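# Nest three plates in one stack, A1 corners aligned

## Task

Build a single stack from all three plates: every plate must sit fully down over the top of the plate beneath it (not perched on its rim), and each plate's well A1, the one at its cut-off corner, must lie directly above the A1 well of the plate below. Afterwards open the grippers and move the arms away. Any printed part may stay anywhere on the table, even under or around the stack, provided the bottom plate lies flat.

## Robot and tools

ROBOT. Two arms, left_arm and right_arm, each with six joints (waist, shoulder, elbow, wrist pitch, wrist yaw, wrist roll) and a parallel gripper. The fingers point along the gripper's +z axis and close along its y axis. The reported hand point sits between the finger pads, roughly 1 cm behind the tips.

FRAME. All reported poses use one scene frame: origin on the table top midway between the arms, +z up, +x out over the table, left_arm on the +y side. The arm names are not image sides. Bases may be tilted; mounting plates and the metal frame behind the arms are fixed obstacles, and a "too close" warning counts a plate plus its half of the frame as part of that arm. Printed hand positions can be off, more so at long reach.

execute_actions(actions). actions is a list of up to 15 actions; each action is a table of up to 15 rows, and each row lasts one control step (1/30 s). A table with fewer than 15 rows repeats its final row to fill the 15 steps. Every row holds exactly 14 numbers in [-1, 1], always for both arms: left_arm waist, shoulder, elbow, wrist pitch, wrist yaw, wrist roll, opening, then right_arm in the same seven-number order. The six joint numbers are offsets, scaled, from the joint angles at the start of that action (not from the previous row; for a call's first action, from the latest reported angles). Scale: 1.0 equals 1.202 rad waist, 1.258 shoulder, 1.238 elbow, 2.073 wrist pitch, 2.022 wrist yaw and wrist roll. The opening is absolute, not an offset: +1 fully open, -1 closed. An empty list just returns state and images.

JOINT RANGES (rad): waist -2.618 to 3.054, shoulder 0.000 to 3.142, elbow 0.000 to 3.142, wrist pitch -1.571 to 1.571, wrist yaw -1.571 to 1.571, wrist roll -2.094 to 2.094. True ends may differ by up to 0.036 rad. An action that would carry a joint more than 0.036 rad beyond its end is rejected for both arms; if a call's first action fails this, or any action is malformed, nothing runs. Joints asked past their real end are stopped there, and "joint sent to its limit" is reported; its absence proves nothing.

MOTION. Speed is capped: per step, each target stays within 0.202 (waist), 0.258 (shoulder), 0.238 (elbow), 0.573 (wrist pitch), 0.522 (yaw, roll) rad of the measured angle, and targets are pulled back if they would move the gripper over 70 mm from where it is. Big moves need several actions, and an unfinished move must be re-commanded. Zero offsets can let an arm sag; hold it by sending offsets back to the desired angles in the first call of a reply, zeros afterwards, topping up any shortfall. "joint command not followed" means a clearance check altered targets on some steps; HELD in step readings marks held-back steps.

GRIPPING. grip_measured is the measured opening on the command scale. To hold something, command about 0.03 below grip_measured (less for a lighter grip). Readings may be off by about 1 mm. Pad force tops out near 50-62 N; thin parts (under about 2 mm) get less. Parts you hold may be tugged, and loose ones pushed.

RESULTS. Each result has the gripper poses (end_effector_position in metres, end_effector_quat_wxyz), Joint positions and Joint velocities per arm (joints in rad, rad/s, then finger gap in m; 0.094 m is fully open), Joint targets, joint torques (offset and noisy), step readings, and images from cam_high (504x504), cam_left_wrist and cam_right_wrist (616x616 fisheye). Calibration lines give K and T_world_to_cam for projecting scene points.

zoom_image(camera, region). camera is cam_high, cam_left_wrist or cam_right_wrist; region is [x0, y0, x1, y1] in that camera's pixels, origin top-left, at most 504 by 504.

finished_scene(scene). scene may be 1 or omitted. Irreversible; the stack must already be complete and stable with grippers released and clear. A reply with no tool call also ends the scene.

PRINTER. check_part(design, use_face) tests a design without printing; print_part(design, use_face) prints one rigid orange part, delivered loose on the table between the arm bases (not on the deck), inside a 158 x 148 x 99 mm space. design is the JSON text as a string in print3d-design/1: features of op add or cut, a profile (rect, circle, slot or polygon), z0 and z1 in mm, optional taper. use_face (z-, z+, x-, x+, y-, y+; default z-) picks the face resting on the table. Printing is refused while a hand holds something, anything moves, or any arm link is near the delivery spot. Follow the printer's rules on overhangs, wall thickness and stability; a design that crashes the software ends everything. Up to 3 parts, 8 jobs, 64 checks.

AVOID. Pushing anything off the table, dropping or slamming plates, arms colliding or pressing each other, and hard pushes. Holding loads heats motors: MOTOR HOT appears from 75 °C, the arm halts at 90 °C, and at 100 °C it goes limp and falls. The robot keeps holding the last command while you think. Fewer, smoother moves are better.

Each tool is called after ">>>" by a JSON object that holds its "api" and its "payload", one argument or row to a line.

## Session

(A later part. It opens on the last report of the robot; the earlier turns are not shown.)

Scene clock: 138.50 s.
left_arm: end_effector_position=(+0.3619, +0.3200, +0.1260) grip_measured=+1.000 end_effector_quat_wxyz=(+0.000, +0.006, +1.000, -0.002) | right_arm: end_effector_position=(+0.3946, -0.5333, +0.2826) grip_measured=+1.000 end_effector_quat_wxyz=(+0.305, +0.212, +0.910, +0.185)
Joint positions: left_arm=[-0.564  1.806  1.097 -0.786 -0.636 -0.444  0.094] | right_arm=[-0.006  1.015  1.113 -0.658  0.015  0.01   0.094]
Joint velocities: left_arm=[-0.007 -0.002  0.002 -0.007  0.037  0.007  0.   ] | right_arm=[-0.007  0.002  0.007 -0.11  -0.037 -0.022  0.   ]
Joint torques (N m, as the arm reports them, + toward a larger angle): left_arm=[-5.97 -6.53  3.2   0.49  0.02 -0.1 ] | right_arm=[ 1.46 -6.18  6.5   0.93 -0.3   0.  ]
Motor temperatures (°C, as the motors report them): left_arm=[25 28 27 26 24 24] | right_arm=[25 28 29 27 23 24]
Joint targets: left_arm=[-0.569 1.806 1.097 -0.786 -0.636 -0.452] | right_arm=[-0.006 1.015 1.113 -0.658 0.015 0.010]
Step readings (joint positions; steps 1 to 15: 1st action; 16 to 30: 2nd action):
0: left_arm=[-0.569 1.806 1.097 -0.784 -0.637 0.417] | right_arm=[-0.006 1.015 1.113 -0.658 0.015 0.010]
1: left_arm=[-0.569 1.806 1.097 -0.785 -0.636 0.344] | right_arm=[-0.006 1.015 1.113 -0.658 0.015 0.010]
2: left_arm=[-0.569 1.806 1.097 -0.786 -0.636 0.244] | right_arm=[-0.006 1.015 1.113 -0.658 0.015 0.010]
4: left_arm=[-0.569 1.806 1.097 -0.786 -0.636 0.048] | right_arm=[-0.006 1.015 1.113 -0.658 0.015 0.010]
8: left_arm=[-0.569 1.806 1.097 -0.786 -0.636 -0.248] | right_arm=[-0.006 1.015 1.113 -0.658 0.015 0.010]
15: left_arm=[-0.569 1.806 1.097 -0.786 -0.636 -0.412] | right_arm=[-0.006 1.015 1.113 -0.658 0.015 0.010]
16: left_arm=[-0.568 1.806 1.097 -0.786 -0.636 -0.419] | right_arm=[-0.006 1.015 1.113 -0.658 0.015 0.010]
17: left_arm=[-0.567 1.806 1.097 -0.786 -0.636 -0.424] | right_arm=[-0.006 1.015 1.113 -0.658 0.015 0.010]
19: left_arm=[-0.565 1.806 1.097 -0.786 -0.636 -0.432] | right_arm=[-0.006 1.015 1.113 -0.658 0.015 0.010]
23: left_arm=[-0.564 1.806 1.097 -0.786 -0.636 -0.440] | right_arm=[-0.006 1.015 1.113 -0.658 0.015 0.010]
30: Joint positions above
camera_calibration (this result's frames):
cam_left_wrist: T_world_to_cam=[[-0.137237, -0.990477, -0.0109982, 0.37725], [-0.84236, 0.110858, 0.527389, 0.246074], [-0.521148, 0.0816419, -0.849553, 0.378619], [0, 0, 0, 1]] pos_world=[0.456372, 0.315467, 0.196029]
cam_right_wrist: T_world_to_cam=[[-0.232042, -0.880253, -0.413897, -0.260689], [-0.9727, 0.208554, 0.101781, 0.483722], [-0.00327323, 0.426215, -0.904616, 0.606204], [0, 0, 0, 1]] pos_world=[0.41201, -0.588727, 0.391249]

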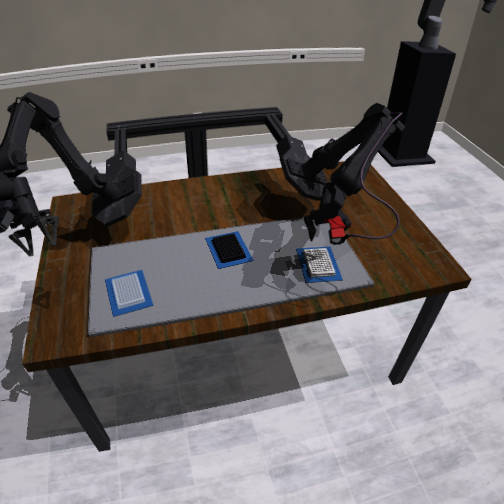

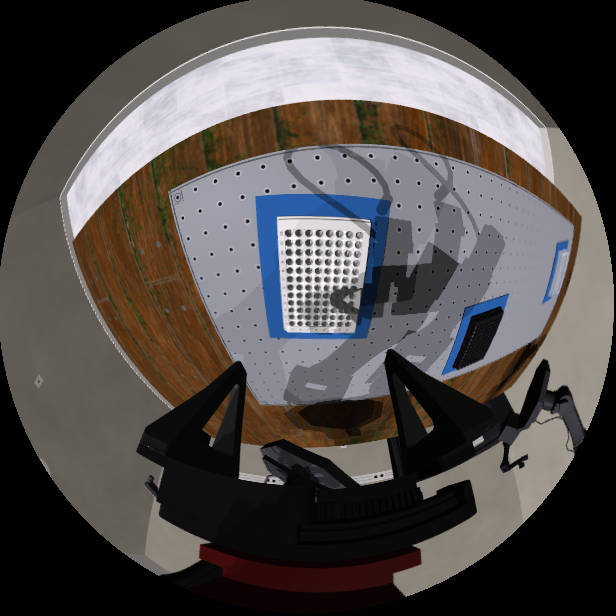

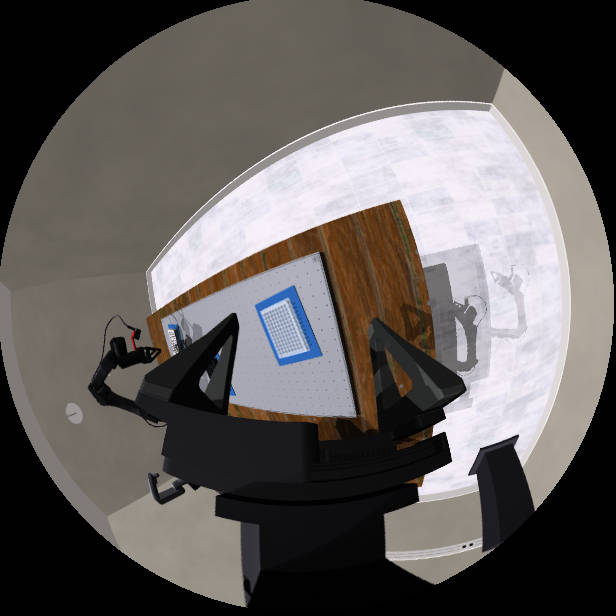

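>>> {"api": "execute_actions", "payload": {
  "actions": [
    [[0.04,0.055,-0.009,0.074,0.003,0.05,1,0,0,0,0,0,0,1],[0.04,0.055,-0.009,0.074,0.003,0.05,1,0,0,0,0,0,0,1],[0.04,0.055,-0.009,0.074,0.003,0.05,1,0,0,0,0,0,0,1],[0.04,0.055,-0.009,0.074,0.003,0.05,1,0,0,0,0,0,0,1],[0.08,0.11,-0.018,0.148,0.006,0.10,1,0,0,0,0,0,0,1]]
  ]
}}

>>> {"api": "execute_actions", "payload": {
  "actions": []
}}

Scene clock: 181.83 s.
left_arm: end_effector_position=(+0.3782, +0.3140, +0.0648) grip_measured=+1.000 end_effector_quat_wxyz=(+0.006, +0.025, +1.000, -0.001) | right_arm: end_effector_position=(+0.3946, -0.5333, +0.2826) grip_measured=+1.000 end_effector_quat_wxyz=(+0.305, +0.212, +0.910, +0.185)
Joint positions: left_arm=[-0.452  1.954  1.075 -0.522 -0.628 -0.261  0.094] | right_arm=[-0.006  1.015  1.113 -0.658  0.015  0.01   0.094]
Joint velocities: left_arm=[ 0.002 -0.017 -0.002  0.125  0.037  0.051  0.   ] | right_arm=[-0.002 -0.012 -0.002  0.022  0.007 -0.007  0.   ]
Joint torques (N m, as the arm reports them, + toward a larger angle): left_arm=[-7.49 -8.46  2.6   0.7   0.03  0.01] | right_arm=[ 1.46 -6.18  6.5   0.94 -0.3  -0.01]
Motor temperatures (°C, as the motors report them): left_arm=[25 27 26 25 23 24] | right_arm=[25 27 29 27 23 24]
Joint targets: left_arm=[-0.468 1.945 1.074 -0.479 -0.624 -0.242] | right_arm=[-0.006 1.015 1.113 -0.658 0.015 0.010]
Step readings (joint positions):
0: left_arm=[-0.564 1.806 1.097 -0.786 -0.636 -0.445] | right_arm=[-0.006 1.015 1.113 -0.658 0.015 0.010]
1: left_arm=[-0.559 1.812 1.097 -0.776 -0.635 -0.432] | right_arm=[-0.006 1.015 1.113 -0.658 0.015 0.010]
2: left_arm=[-0.548 1.824 1.097 -0.749 -0.635 -0.415] | right_arm=[-0.006 1.015 1.113 -0.658 0.015 0.010]
4: left_arm=[-0.521 1.856 1.097 -0.709 -0.635 -0.391] | right_arm=[-0.006 1.015 1.113 -0.658 0.015 0.010]
8: left_arm=[-0.464 1.935 1.086 -0.586 -0.632 -0.309] | right_arm=[-0.006 1.015 1.113 -0.658 0.015 0.010]
15: Joint positions above
camera_calibration (this result's frames):
cam_left_wrist: T_world_to_cam=[[-0.174743, -0.984508, -0.0144768, 0.3854], [-0.84358, 0.142115, 0.517857, 0.284025], [-0.507777, 0.102704, -0.855345, 0.324292], [0, 0, 0, 1]] pos_world=[0.471612, 0.305759, 0.135876]
cam_right_wrist: T_world_to_cam=[[-0.232042, -0.880253, -0.413897, -0.260689], [-0.9727, 0.208554, 0.101781, 0.483722], [-0.00327323, 0.426215, -0.904616, 0.606204], [0, 0, 0, 1]] pos_world=[0.41201, -0.588727, 0.391249]

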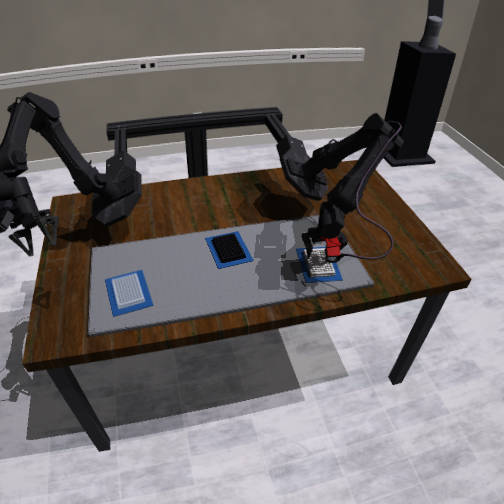

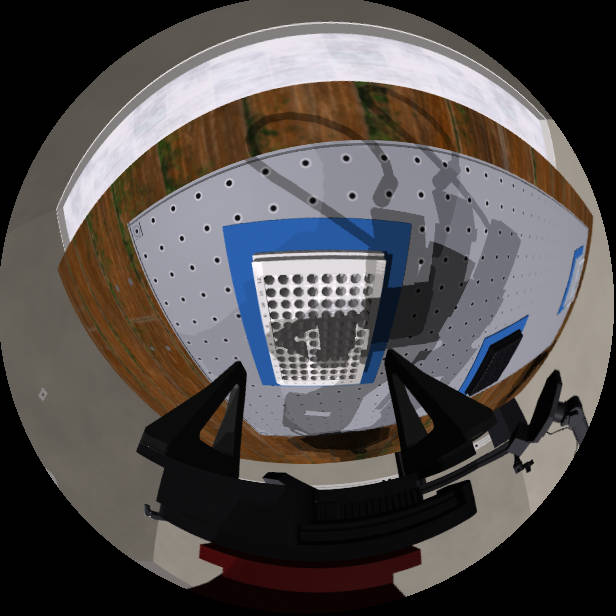

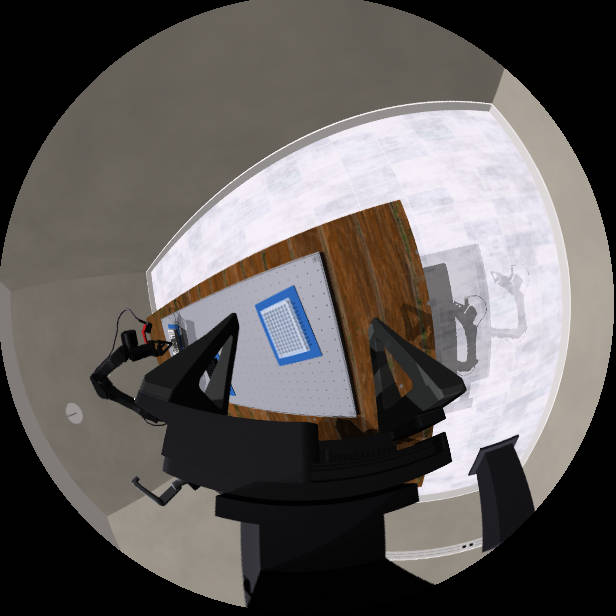

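Scene clock: 181.83 s.
left_arm: end_effector_position=(+0.3782, +0.3140, +0.0648) grip_measured=+1.000 end_effector_quat_wxyz=(+0.006, +0.025, +1.000, -0.001) | right_arm: end_effector_position=(+0.3946, -0.5333, +0.2826) grip_measured=+1.000 end_effector_quat_wxyz=(+0.305, +0.212, +0.910, +0.185)
Joint positions: left_arm=[-0.452  1.954  1.075 -0.522 -0.628 -0.261  0.094] | right_arm=[-0.006  1.015  1.113 -0.658  0.015  0.01   0.094]
Joint velocities: left_arm=[ 0.002 -0.017 -0.002  0.125  0.037  0.051  0.   ] | right_arm=[-0.002 -0.012 -0.002  0.022  0.007 -0.007  0.   ]
Joint torques (N m, as the arm reports them, + toward a larger angle): left_arm=[-7.49 -8.46  2.6   0.7   0.03  0.01] | right_arm=[ 1.46 -6.18  6.5   0.94 -0.3  -0.01]
Motor temperatures (°C, as the motors report them): left_arm=[25 27 26 25 23 24] | right_arm=[25 27 29 27 23 24]
Joint targets: left_arm=[-0.468 1.945 1.074 -0.479 -0.624 -0.242] | right_arm=[-0.006 1.015 1.113 -0.658 0.015 0.010]
camera_calibration (this result's frames):
cam_left_wrist: T_world_to_cam=[[-0.174743, -0.984508, -0.0144768, 0.3854], [-0.84358, 0.142115, 0.517857, 0.284025], [-0.507777, 0.102704, -0.855345, 0.324292], [0, 0, 0, 1]] pos_world=[0.471612, 0.305759, 0.135876]
cam_right_wrist: T_world_to_cam=[[-0.232042, -0.880253, -0.413897, -0.260689], [-0.9727, 0.208554, 0.101781, 0.483722], [-0.00327323, 0.426215, -0.904616, 0.606204], [0, 0, 0, 1]] pos_world=[0.41201, -0.588727, 0.391249]

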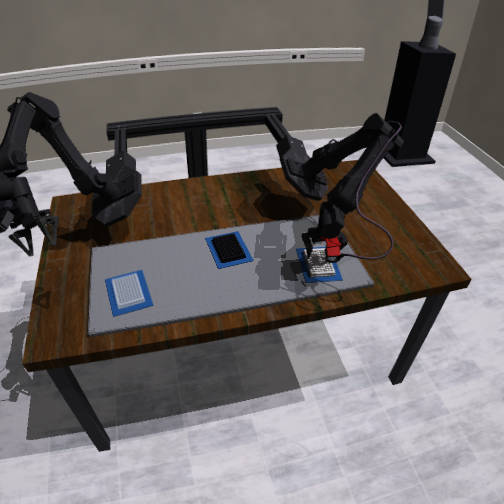

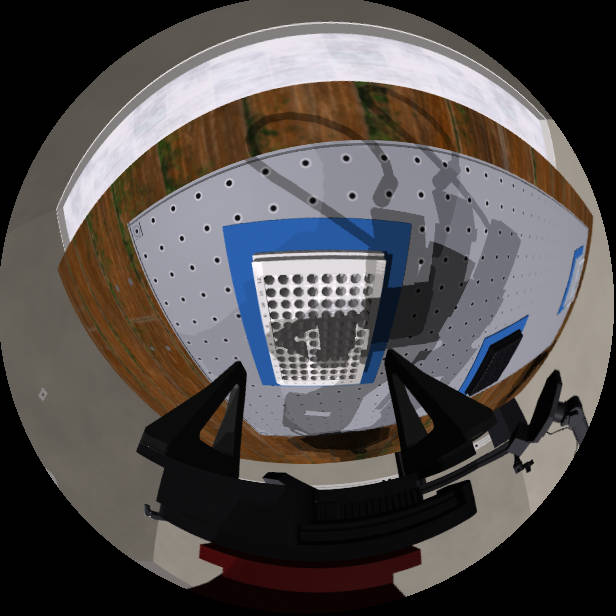

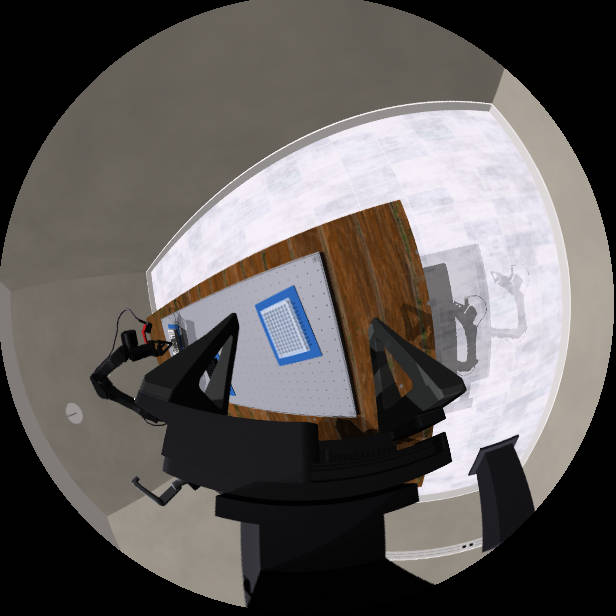

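>>> {"api": "zoom_image", "payload": {
  "camera": "cam_high",
  "region": [195, 222, 265, 277]
}}

>>> {"api": "zoom_image", "payload": {
  "camera": "cam_right_wrist",
  "region": [240, 275, 340, 375]
}}

Region (195, 222, 265, 277) of cam_high's 504x504 image, scaled by 7.200, with more detail than that image has; it fills the top 396 rows of this view, and the rest is white.

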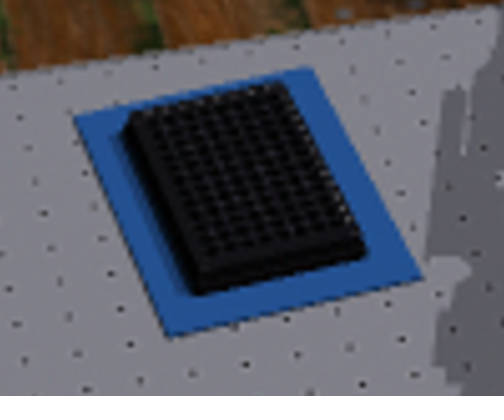

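Region (240, 275, 340, 375) of cam_right_wrist's 616x616 image, scaled by 5.040, with more detail than that image has.

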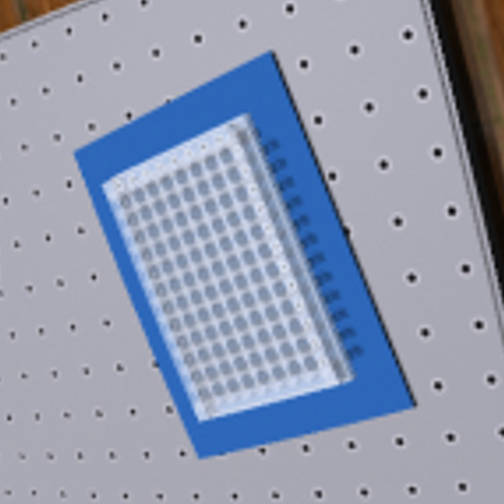

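>>> {"api": "execute_actions", "payload": {
  "actions": [
    [[0.003,0.029,-0.025,0.05,0.001,0.055,1,0,0,0,0,0,0,1]]
  ]
}}

Scene clock: 209.63 s.
left_arm: end_effector_position=(+0.3744, +0.3084, +0.0497) grip_measured=+1.000 end_effector_quat_wxyz=(+0.008, +0.068, +0.998, -0.001) | right_arm: end_effector_position=(+0.3946, -0.5333, +0.2826) grip_measured=+1.000 end_effector_quat_wxyz=(+0.305, +0.212, +0.910, +0.185)
Joint positions: left_arm=[-0.442  1.992  1.048 -0.445 -0.628 -0.16   0.094] | right_arm=[-0.006  1.015  1.113 -0.658  0.015  0.01   0.094]
Joint velocities: left_arm=[-0.017 -0.022  0.027  0.051 -0.037 -0.007  0.   ] | right_arm=[ 0.007 -0.022 -0.002 -0.022  0.051  0.007  0.   ]
Joint torques (N m, as the arm reports them, + toward a larger angle): left_arm=[-6.67 -7.75  2.18  0.71  0.03  0.01] | right_arm=[ 1.46 -6.18  6.49  0.94 -0.3   0.  ]
Motor temperatures (°C, as the motors report them): left_arm=[26 28 26 25 23 24] | right_arm=[25 27 30 27 23 24]
Joint targets: left_arm=[-0.449 1.991 1.044 -0.418 -0.626 -0.150] | right_arm=[-0.006 1.015 1.113 -0.658 0.015 0.010]
Step readings (joint positions):
0: left_arm=[-0.452 1.954 1.075 -0.503 -0.628 -0.248] | right_arm=[-0.006 1.015 1.113 -0.658 0.015 0.010]
1: left_arm=[-0.451 1.957 1.072 -0.495 -0.628 -0.235] | right_arm=[-0.006 1.015 1.113 -0.658 0.015 0.010]
2: left_arm=[-0.450 1.961 1.068 -0.480 -0.628 -0.219] | right_arm=[-0.006 1.015 1.113 -0.658 0.015 0.010]
4: left_arm=[-0.446 1.976 1.060 -0.463 -0.628 -0.197] | right_arm=[-0.006 1.015 1.113 -0.658 0.015 0.010]
8: left_arm=[-0.442 1.991 1.048 -0.456 -0.628 -0.172] | right_arm=[-0.006 1.015 1.113 -0.658 0.015 0.010]
15: Joint positions above
camera_calibration (this result's frames):
cam_left_wrist: T_world_to_cam=[[-0.25872, -0.965801, -0.0170928, 0.404823], [-0.830845, 0.213472, 0.513931, 0.26281], [-0.492707, 0.147166, -0.857661, 0.29087], [0, 0, 0, 1]] pos_world=[0.466404, 0.29207, 0.121321]
cam_right_wrist: T_world_to_cam=[[-0.232042, -0.880253, -0.413897, -0.260689], [-0.9727, 0.208554, 0.101781, 0.483722], [-0.00327323, 0.426215, -0.904616, 0.606204], [0, 0, 0, 1]] pos_world=[0.41201, -0.588727, 0.391249]

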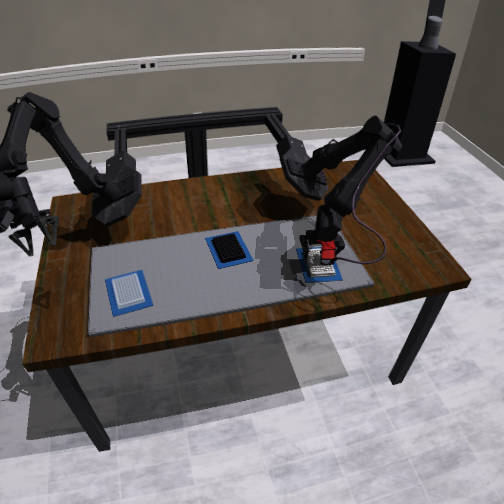

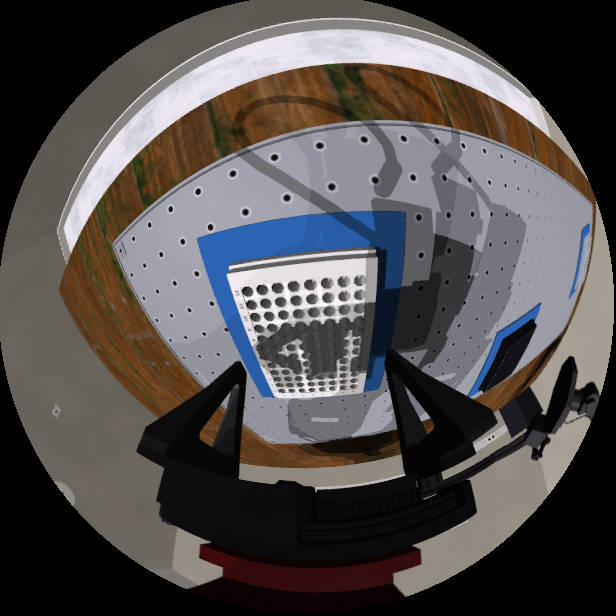

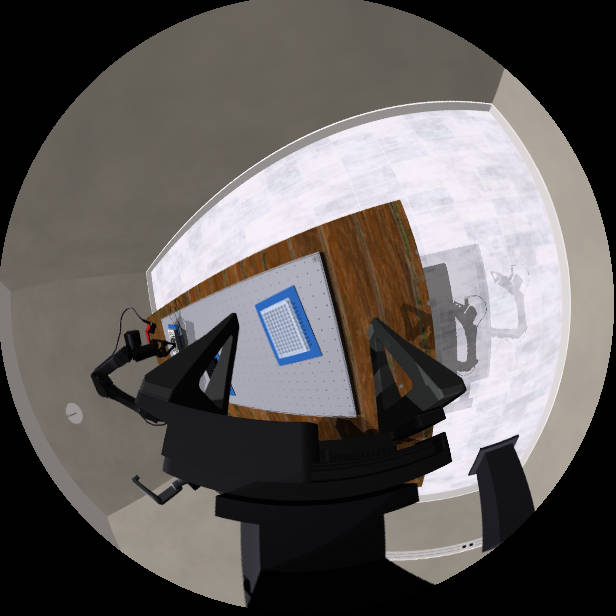

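>>> {"api": "execute_actions", "payload": {
  "actions": [
    [[0.0125,0.02,-0.0105,0.029,0.002,0.015,1,0,0,0,0,0,0,1]]
  ]
}}

>>> {"api": "zoom_image", "payload": {
  "camera": "cam_left_wrist",
  "region": [180, 220, 440, 440]
}}

Scene clock: 217.70 s.
left_arm: end_effector_position=(+0.3759, +0.3112, +0.0395) grip_measured=+1.000 end_effector_quat_wxyz=(+0.007, +0.066, +0.998, +0.002) | right_arm: end_effector_position=(+0.3946, -0.5333, +0.2826) grip_measured=+1.000 end_effector_quat_wxyz=(+0.305, +0.212, +0.910, +0.185)
Joint positions: left_arm=[-0.419  2.014  1.048 -0.411 -0.628 -0.136  0.094] | right_arm=[-0.006  1.015  1.113 -0.658  0.015  0.01   0.094]
Joint velocities: left_arm=[-0.007  0.002 -0.007  0.051 -0.051  0.007  0.   ] | right_arm=[-0.007 -0.002 -0.002 -0.051 -0.022 -0.007  0.   ]
Joint torques (N m, as the arm reports them, + toward a larger angle): left_arm=[-6.97 -7.57  1.43  0.71  0.05  0.01] | right_arm=[ 1.47 -6.14  6.52  0.94 -0.29  0.  ]
Motor temperatures (°C, as the motors report them): left_arm=[26 28 26 25 23 24] | right_arm=[25 27 30 27 23 24]
Joint targets: left_arm=[-0.427 2.017 1.035 -0.385 -0.624 -0.129] | right_arm=[-0.006 1.015 1.113 -0.658 0.015 0.010]
Step readings (joint positions):
0: left_arm=[-0.442 1.992 1.048 -0.442 -0.628 -0.156] | right_arm=[-0.006 1.015 1.113 -0.658 0.015 0.010]
1: left_arm=[-0.440 1.993 1.048 -0.439 -0.628 -0.153] | right_arm=[-0.006 1.015 1.113 -0.658 0.015 0.010]
2: left_arm=[-0.437 1.997 1.048 -0.432 -0.628 -0.149] | right_arm=[-0.006 1.015 1.113 -0.658 0.015 0.010]
4: left_arm=[-0.427 2.007 1.048 -0.421 -0.628 -0.144] | right_arm=[-0.006 1.015 1.113 -0.658 0.015 0.010]
8: left_arm=[-0.419 2.014 1.048 -0.417 -0.628 -0.139] | right_arm=[-0.006 1.015 1.113 -0.658 0.015 0.010]
15: Joint positions above
camera_calibration (this result's frames):
cam_left_wrist: T_world_to_cam=[[-0.256075, -0.966417, -0.0215444, 0.407131], [-0.830195, 0.208454, 0.517033, 0.269956], [-0.495178, 0.150285, -0.855695, 0.282297], [0, 0, 0, 1]] pos_world=[0.46816, 0.29476, 0.110756]
cam_right_wrist: T_world_to_cam=[[-0.232042, -0.880253, -0.413897, -0.260689], [-0.9727, 0.208554, 0.101781, 0.483722], [-0.00327323, 0.426215, -0.904616, 0.606204], [0, 0, 0, 1]] pos_world=[0.41201, -0.588727, 0.391249]

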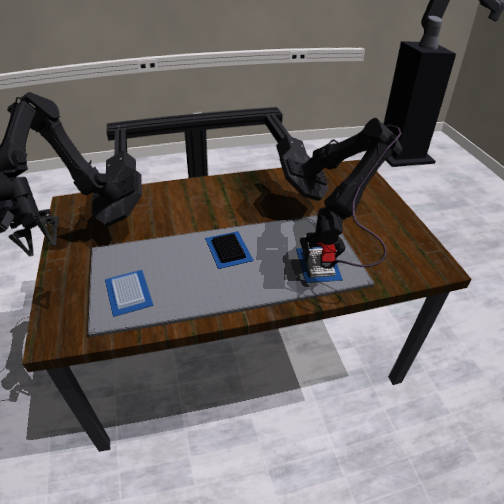

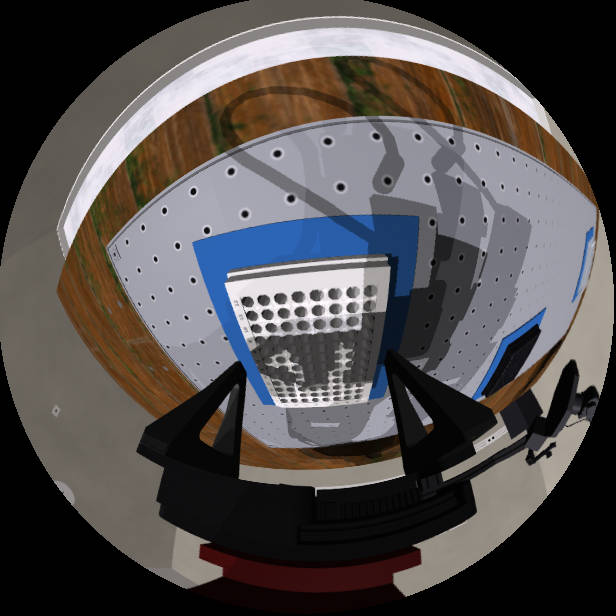

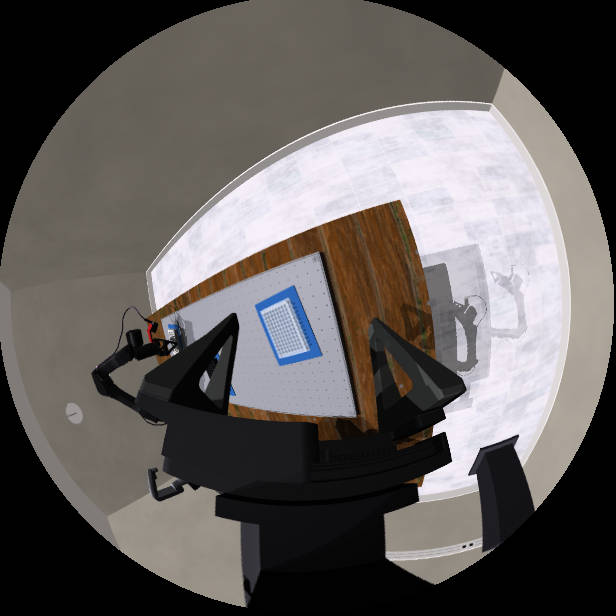

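Region (180, 220, 440, 440) of cam_left_wrist's 616x616 image, scaled by 1.938, with more detail than that image has; it fills the top 426 rows of this view, and the rest is white.

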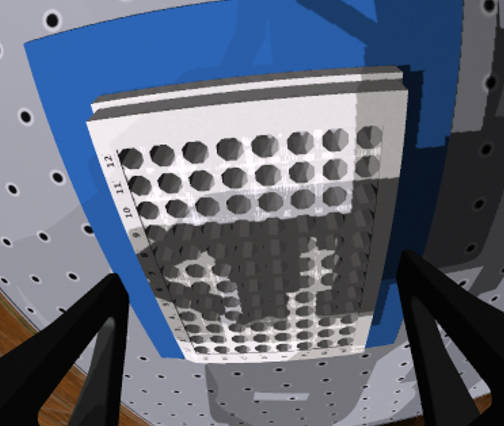

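>>> {"api": "execute_actions", "payload": {
  "actions": [
    [[0.001,0.0215,-0.02,0.031,0.002,0.008,1,0,0,0,0,0,0,1]]
  ]
}}

>>> {"api": "zoom_image", "payload": {
  "camera": "cam_left_wrist",
  "region": [180, 220, 440, 440]
}}

Scene clock: 228.73 s.
left_arm: end_effector_position=(+0.3697, +0.3089, +0.0295) grip_measured=+1.000 end_effector_quat_wxyz=(+0.003, +0.070, +0.998, +0.003) | right_arm: end_effector_position=(+0.3946, -0.5333, +0.2826) grip_measured=+1.000 end_effector_quat_wxyz=(+0.305, +0.212, +0.910, +0.185)
Joint positions: left_arm=[-0.411  2.04   1.03  -0.373 -0.628 -0.127  0.094] | right_arm=[-0.006  1.015  1.113 -0.658  0.015  0.01   0.094]
Joint velocities: left_arm=[-0.007  0.002 -0.007  0.022 -0.022 -0.095  0.   ] | right_arm=[-0.007 -0.002 -0.007 -0.081  0.007  0.081  0.   ]
Joint torques (N m, as the arm reports them, + toward a larger angle): left_arm=[-6.69 -7.66  1.77  0.69  0.05  0.03] | right_arm=[ 1.47 -6.16  6.5   0.93 -0.3  -0.01]
Motor temperatures (°C, as the motors report them): left_arm=[26 28 26 25 23 24] | right_arm=[25 27 30 27 23 24]
Joint targets: left_arm=[-0.417 2.041 1.023 -0.347 -0.624 -0.120] | right_arm=[-0.006 1.015 1.113 -0.658 0.015 0.010]
Step readings (joint positions):
0: left_arm=[-0.419 2.014 1.048 -0.410 -0.628 -0.135] | right_arm=[-0.006 1.015 1.113 -0.658 0.015 0.010]
1: left_arm=[-0.418 2.016 1.046 -0.404 -0.628 -0.134] | right_arm=[-0.006 1.015 1.113 -0.658 0.015 0.010]
2: left_arm=[-0.417 2.019 1.043 -0.394 -0.628 -0.132] | right_arm=[-0.006 1.015 1.113 -0.658 0.015 0.010]
4: left_arm=[-0.414 2.029 1.038 -0.383 -0.628 -0.131] | right_arm=[-0.006 1.015 1.113 -0.658 0.015 0.010]
8: left_arm=[-0.411 2.040 1.030 -0.379 -0.628 -0.128] | right_arm=[-0.006 1.015 1.113 -0.658 0.015 0.010]
15: Joint positions above
camera_calibration (this result's frames):
cam_left_wrist: T_world_to_cam=[[-0.262861, -0.964559, -0.0230272, 0.405056], [-0.82466, 0.212219, 0.524308, 0.267035], [-0.500839, 0.15681, -0.851217, 0.270983], [0, 0, 0, 1]] pos_world=[0.462406, 0.291537, 0.0999846]
cam_right_wrist: T_world_to_cam=[[-0.232042, -0.880253, -0.413897, -0.260689], [-0.9727, 0.208554, 0.101781, 0.483722], [-0.00327323, 0.426215, -0.904616, 0.606204], [0, 0, 0, 1]] pos_world=[0.41201, -0.588727, 0.391249]

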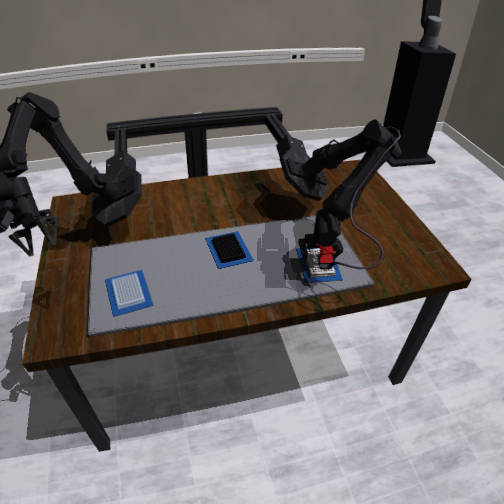

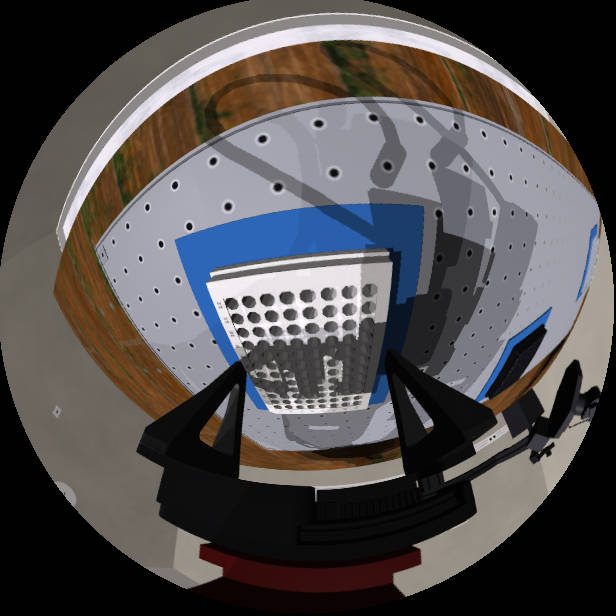

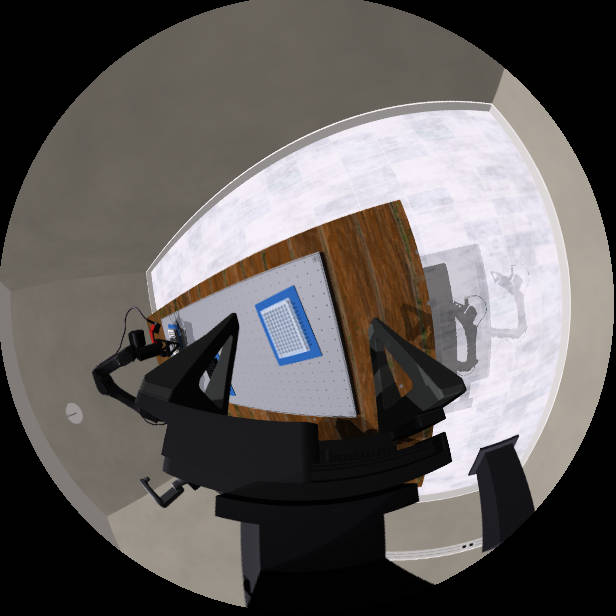

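Region (180, 220, 440, 440) of cam_left_wrist's 616x616 image, scaled by 1.938, with more detail than that image has; it fills the top 426 rows of this view, and the rest is white.

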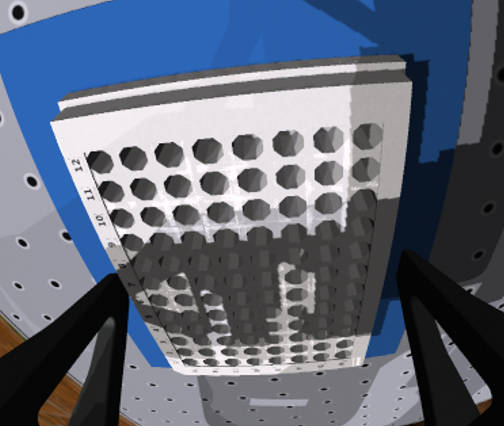

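>>> {"api": "execute_actions", "payload": {
  "actions": [
    [[0.0096,0.011,0,0.025,0.002,0.012,1,0,0,0,0,0,0,1]]
  ]
}}

>>> {"api": "zoom_image", "payload": {
  "camera": "cam_left_wrist",
  "region": [180, 220, 440, 440]
}}

>>> {"api": "zoom_image", "payload": {
  "camera": "cam_high",
  "region": [280, 220, 360, 290]
}}

Scene clock: 241.70 s.
left_arm: end_effector_position=(+0.3722, +0.3127, +0.0236) grip_measured=+1.000 end_effector_quat_wxyz=(+0.004, +0.066, +0.998, +0.005) | right_arm: end_effector_position=(+0.3946, -0.5333, +0.2826) grip_measured=+1.000 end_effector_quat_wxyz=(+0.305, +0.212, +0.910, +0.185)
Joint positions: left_arm=[-0.392  2.048  1.03  -0.348 -0.627 -0.109  0.094] | right_arm=[-0.006  1.015  1.113 -0.658  0.015  0.01   0.094]
Joint velocities: left_arm=[ 0.002 -0.012 -0.002 -0.051  0.081 -0.037  0.   ] | right_arm=[ 0.002 -0.002  0.017  0.007 -0.007  0.007  0.   ]
Joint torques (N m, as the arm reports them, + toward a larger angle): left_arm=[-6.87 -7.42  2.16  0.71  0.04  0.02] | right_arm=[ 1.46 -6.15  6.48  0.93 -0.31  0.  ]
Motor temperatures (°C, as the motors report them): left_arm=[26 28 26 25 23 24] | right_arm=[25 27 30 27 23 24]
Joint targets: left_arm=[-0.400 2.054 1.030 -0.321 -0.624 -0.102] | right_arm=[-0.006 1.015 1.113 -0.658 0.015 0.010]
Step readings (joint positions):
0: left_arm=[-0.411 2.040 1.030 -0.370 -0.628 -0.126] | right_arm=[-0.006 1.015 1.113 -0.658 0.015 0.010]
1: left_arm=[-0.410 2.040 1.030 -0.368 -0.627 -0.124] | right_arm=[-0.006 1.015 1.113 -0.658 0.015 0.010]
2: left_arm=[-0.407 2.041 1.030 -0.363 -0.627 -0.120] | right_arm=[-0.006 1.015 1.113 -0.658 0.015 0.010]
4: left_arm=[-0.399 2.045 1.030 -0.355 -0.627 -0.116] | right_arm=[-0.006 1.015 1.113 -0.658 0.015 0.010]
8: left_arm=[-0.392 2.048 1.030 -0.350 -0.627 -0.112] | right_arm=[-0.006 1.015 1.113 -0.658 0.015 0.010]
15: Joint positions above
camera_calibration (this result's frames):
cam_left_wrist: T_world_to_cam=[[-0.256114, -0.966296, -0.026037, 0.407316], [-0.827423, 0.20522, 0.522739, 0.274646], [-0.499777, 0.155424, -0.852095, 0.266626], [0, 0, 0, 1]] pos_world=[0.464822, 0.295785, 0.0942281]
cam_right_wrist: T_world_to_cam=[[-0.232042, -0.880253, -0.413897, -0.260689], [-0.9727, 0.208554, 0.101781, 0.483722], [-0.00327323, 0.426215, -0.904616, 0.606204], [0, 0, 0, 1]] pos_world=[0.41201, -0.588727, 0.391249]

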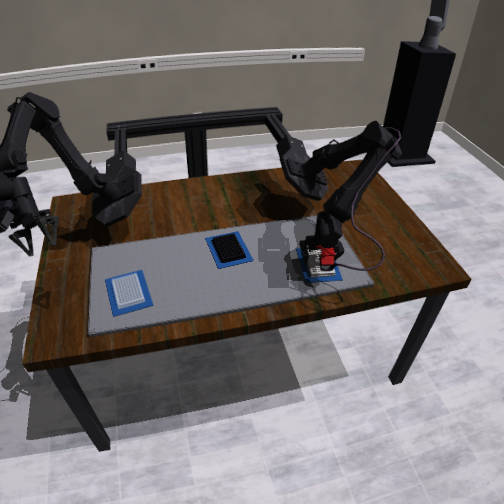

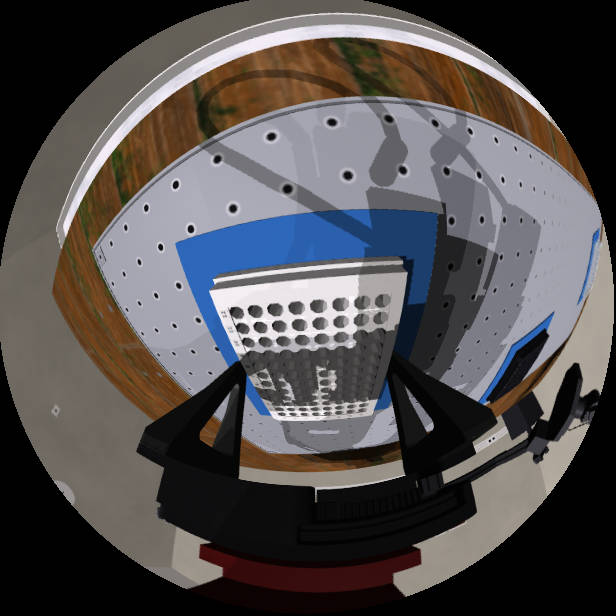

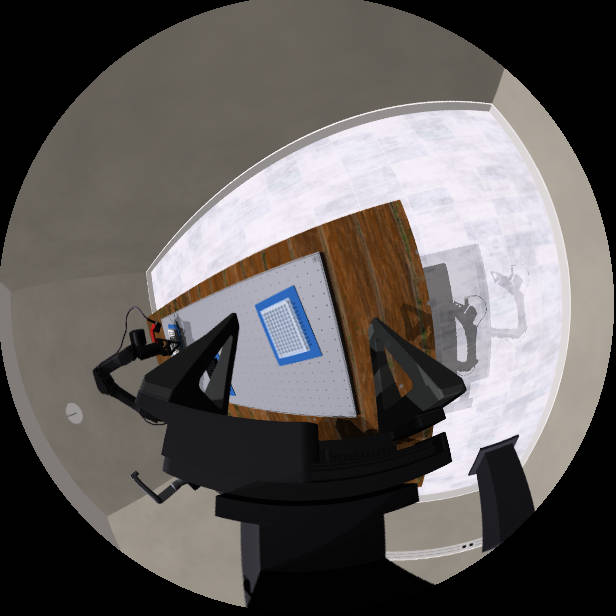

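Region (180, 220, 440, 440) of cam_left_wrist's 616x616 image, scaled by 1.938, with more detail than that image has; it fills the top 426 rows of this view, and the rest is white.

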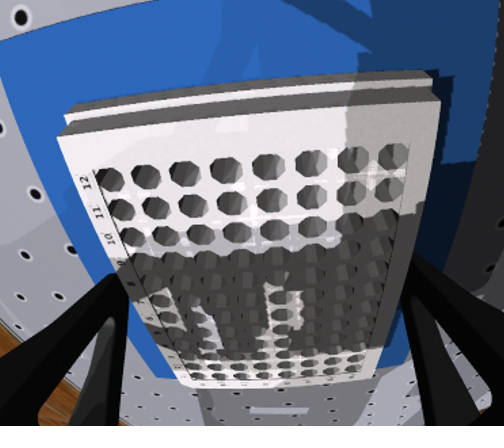

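Region (280, 220, 360, 290) of cam_high's 504x504 image, scaled by 6.300, with more detail than that image has; it fills the top 441 rows of this view, and the rest is white.

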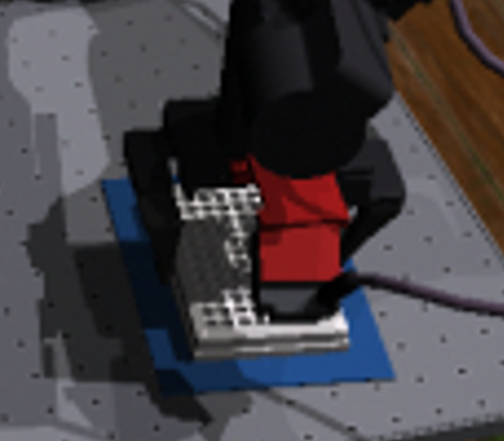

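>>> {"api": "execute_actions", "payload": {
  "actions": [
    [[-0.007,0.004,0,0.012,0.001,0.003,0.72,0,0,0,0,0,0,1]]
  ]
}}

Scene clock: 245.73 s.
left_arm: end_effector_position=(+0.3723, +0.3126, +0.0236) grip_measured=+0.760 end_effector_quat_wxyz=(+0.004, +0.067, +0.998, +0.004) | right_arm: end_effector_position=(+0.3946, -0.5333, +0.2826) grip_measured=+1.000 end_effector_quat_wxyz=(+0.305, +0.212, +0.910, +0.185)
Joint positions: left_arm=[-0.392  2.048  1.03  -0.347 -0.627 -0.108  0.083] | right_arm=[-0.006  1.015  1.113 -0.658  0.015  0.01   0.094]
Joint velocities: left_arm=[-0.012 -0.007  0.002  0.066 -0.037  0.022 -0.001] | right_arm=[ 0.012 -0.017  0.002 -0.007  0.007  0.022  0.   ]
Joint torques (N m, as the arm reports them, + toward a larger angle): left_arm=[-6.94 -7.4   2.15  0.7   0.03  0.01] | right_arm=[ 1.44 -6.17  6.52  0.94 -0.3   0.  ]
Motor temperatures (°C, as the motors report them): left_arm=[26 28 26 25 23 24] | right_arm=[25 27 30 27 23 24]
Joint targets: left_arm=[-0.400 2.053 1.030 -0.323 -0.625 -0.103] | right_arm=[-0.006 1.015 1.113 -0.658 0.015 0.010]
Step readings (joint positions):
0: left_arm=[-0.392 2.048 1.030 -0.348 -0.627 -0.108] | right_arm=[-0.006 1.015 1.113 -0.658 0.015 0.010]
1: left_arm=[-0.392 2.048 1.030 -0.348 -0.627 -0.108] | right_arm=[-0.006 1.015 1.113 -0.658 0.015 0.010]
2: left_arm=[-0.392 2.048 1.030 -0.347 -0.627 -0.108] | right_arm=[-0.006 1.015 1.113 -0.658 0.015 0.010]
4: left_arm=[-0.392 2.048 1.030 -0.347 -0.627 -0.108] | right_arm=[-0.006 1.015 1.113 -0.658 0.015 0.010]
8: left_arm=[-0.392 2.048 1.030 -0.347 -0.627 -0.108] | right_arm=[-0.006 1.015 1.113 -0.658 0.015 0.010]
15: Joint positions above
camera_calibration (this result's frames):
cam_left_wrist: T_world_to_cam=[[-0.256782, -0.966128, -0.0256717, 0.407439], [-0.82754, 0.206072, 0.522218, 0.274576], [-0.499239, 0.155341, -0.852426, 0.266548], [0, 0, 0, 1]] pos_world=[0.464917, 0.29565, 0.0942836]
cam_right_wrist: T_world_to_cam=[[-0.232042, -0.880253, -0.413897, -0.260689], [-0.9727, 0.208554, 0.101781, 0.483722], [-0.00327323, 0.426215, -0.904616, 0.606204], [0, 0, 0, 1]] pos_world=[0.41201, -0.588727, 0.391249]

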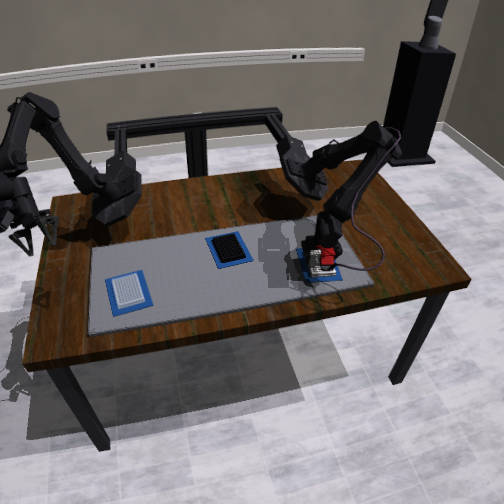

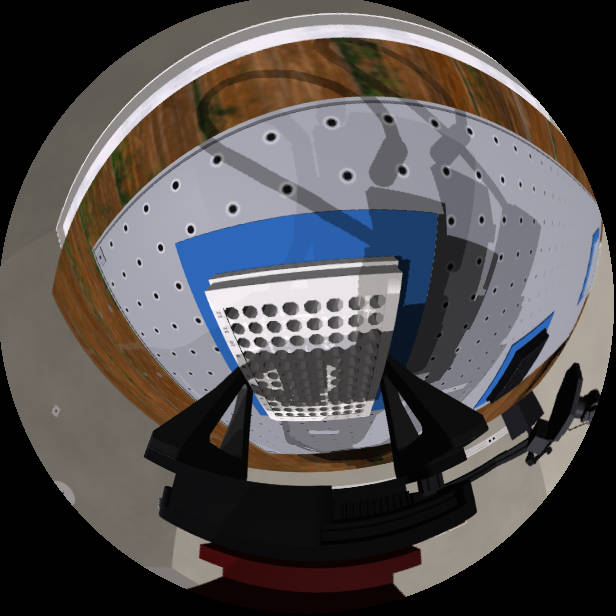

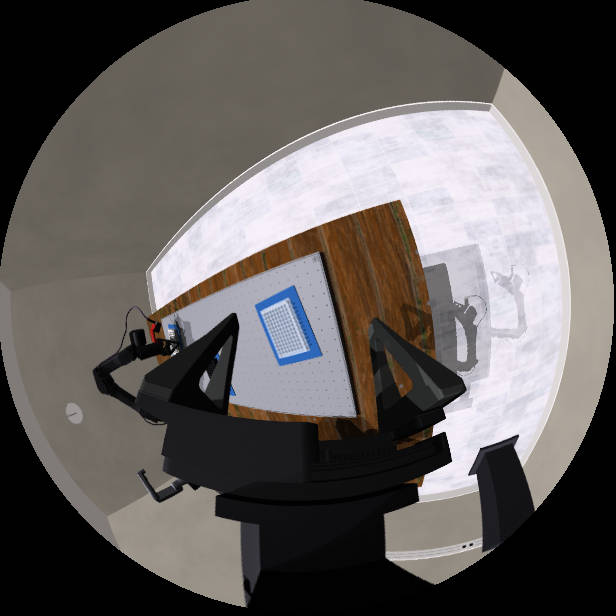

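>>> {"api": "execute_actions", "payload": {
  "actions": [
    [[-0.04,-0.052,0.02,-0.04,0,-0.027,0.72,0,0,0,0,0,0,1],[-0.04,-0.052,0.02,-0.04,0,-0.027,0.72,0,0,0,0,0,0,1],[-0.04,-0.052,0.02,-0.04,0,-0.027,0.72,0,0,0,0,0,0,1],[-0.08,-0.104,0.035,-0.1,-0.002,-0.055,0.72,0,0,0,0,0,0,1],[-0.08,-0.104,0.035,-0.1,-0.002,-0.055,0.72,0,0,0,0,0,0,1],[-0.08,-0.104,0.035,-0.1,-0.002,-0.055,0.72,0,0,0,0,0,0,1],[-0.12,-0.156,0.053,-0.15,-0.004,-0.083,0.72,0,0,0,0,0,0,1],[-0.12,-0.156,0.053,-0.15,-0.004,-0.083,0.72,0,0,0,0,0,0,1],[-0.12,-0.156,0.053,-0.15,-0.004,-0.083,0.72,0,0,0,0,0,0,1],[-0.158,-0.208,0.07,-0.202,-0.005,-0.11,0.72,0,0,0,0,0,0,1]]
  ]
}}

Scene clock: 257.90 s.
left_arm: end_effector_position=(+0.3853, +0.3098, +0.1337) grip_measured=+0.760 end_effector_quat_wxyz=(+0.045, +0.048, +0.998, -0.025) | right_arm: end_effector_position=(+0.3946, -0.5333, +0.2826) grip_measured=+1.000 end_effector_quat_wxyz=(+0.305, +0.212, +0.910, +0.185)
Joint positions: left_arm=[-0.571  1.792  1.106 -0.69  -0.628 -0.294  0.083] | right_arm=[-0.006  1.015  1.113 -0.658  0.015  0.01   0.094]
Joint velocities: left_arm=[ 0.007 -0.056  0.056 -0.33  -0.037 -0.256 -0.001] | right_arm=[ 0.002 -0.007 -0.007  0.022 -0.022  0.007  0.   ]
Joint torques (N m, as the arm reports them, + toward a larger angle): left_arm=[-6.62 -6.69  3.89  0.39 -0.07 -0.09] | right_arm=[ 1.5  -6.17  6.5   0.94 -0.31 -0.01]
Motor temperatures (°C, as the motors report them): left_arm=[27 28 26 25 23 24] | right_arm=[25 27 30 27 23 24]
Joint targets: left_arm=[-0.582 1.786 1.116 -0.766 -0.637 -0.330] | right_arm=[-0.006 1.015 1.113 -0.658 0.015 0.010]
Step readings (joint positions):
0: left_arm=[-0.392 2.048 1.030 -0.347 -0.627 -0.108] | right_arm=[-0.006 1.015 1.113 -0.658 0.015 0.010]
1: left_arm=[-0.394 2.045 1.030 -0.354 -0.627 -0.115] | right_arm=[-0.006 1.015 1.113 -0.658 0.015 0.010]
2: left_arm=[-0.398 2.037 1.030 -0.371 -0.627 -0.123] | right_arm=[-0.006 1.015 1.113 -0.658 0.015 0.010]
4: left_arm=[-0.415 2.011 1.033 -0.408 -0.627 -0.143] | right_arm=[-0.006 1.015 1.113 -0.658 0.015 0.010]
8: left_arm=[-0.482 1.922 1.056 -0.530 -0.627 -0.202] | right_arm=[-0.006 1.015 1.113 -0.658 0.015 0.010]
15: Joint positions above
camera_calibration (this result's frames):
cam_left_wrist: T_world_to_cam=[[-0.220803, -0.975154, 0.0179159, 0.394083], [-0.87261, 0.205723, 0.442978, 0.256474], [-0.435658, 0.0821773, -0.896353, 0.371374], [0, 0, 0, 1]] pos_world=[0.472609, 0.301011, 0.21221]
cam_right_wrist: T_world_to_cam=[[-0.232042, -0.880253, -0.413897, -0.260689], [-0.9727, 0.208554, 0.101781, 0.483722], [-0.00327323, 0.426215, -0.904616, 0.606204], [0, 0, 0, 1]] pos_world=[0.41201, -0.588727, 0.391249]

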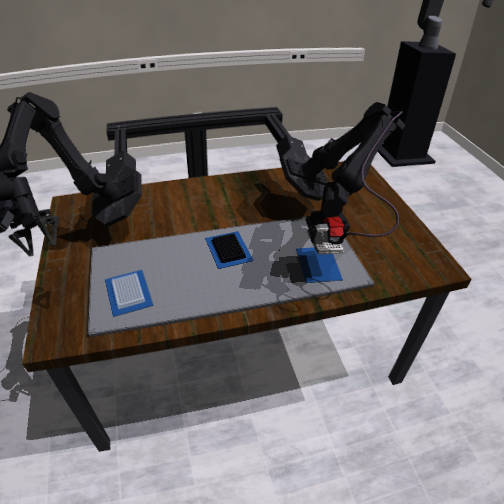

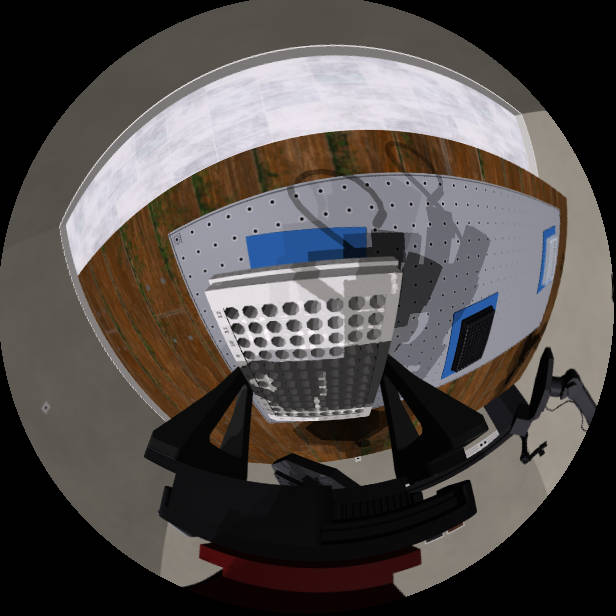

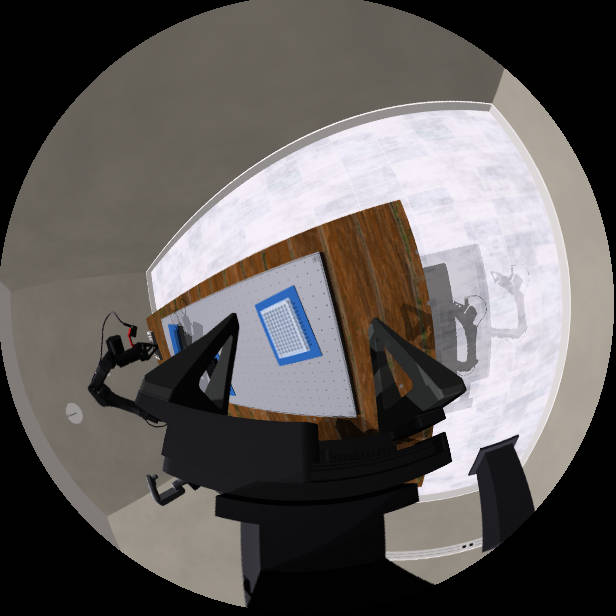

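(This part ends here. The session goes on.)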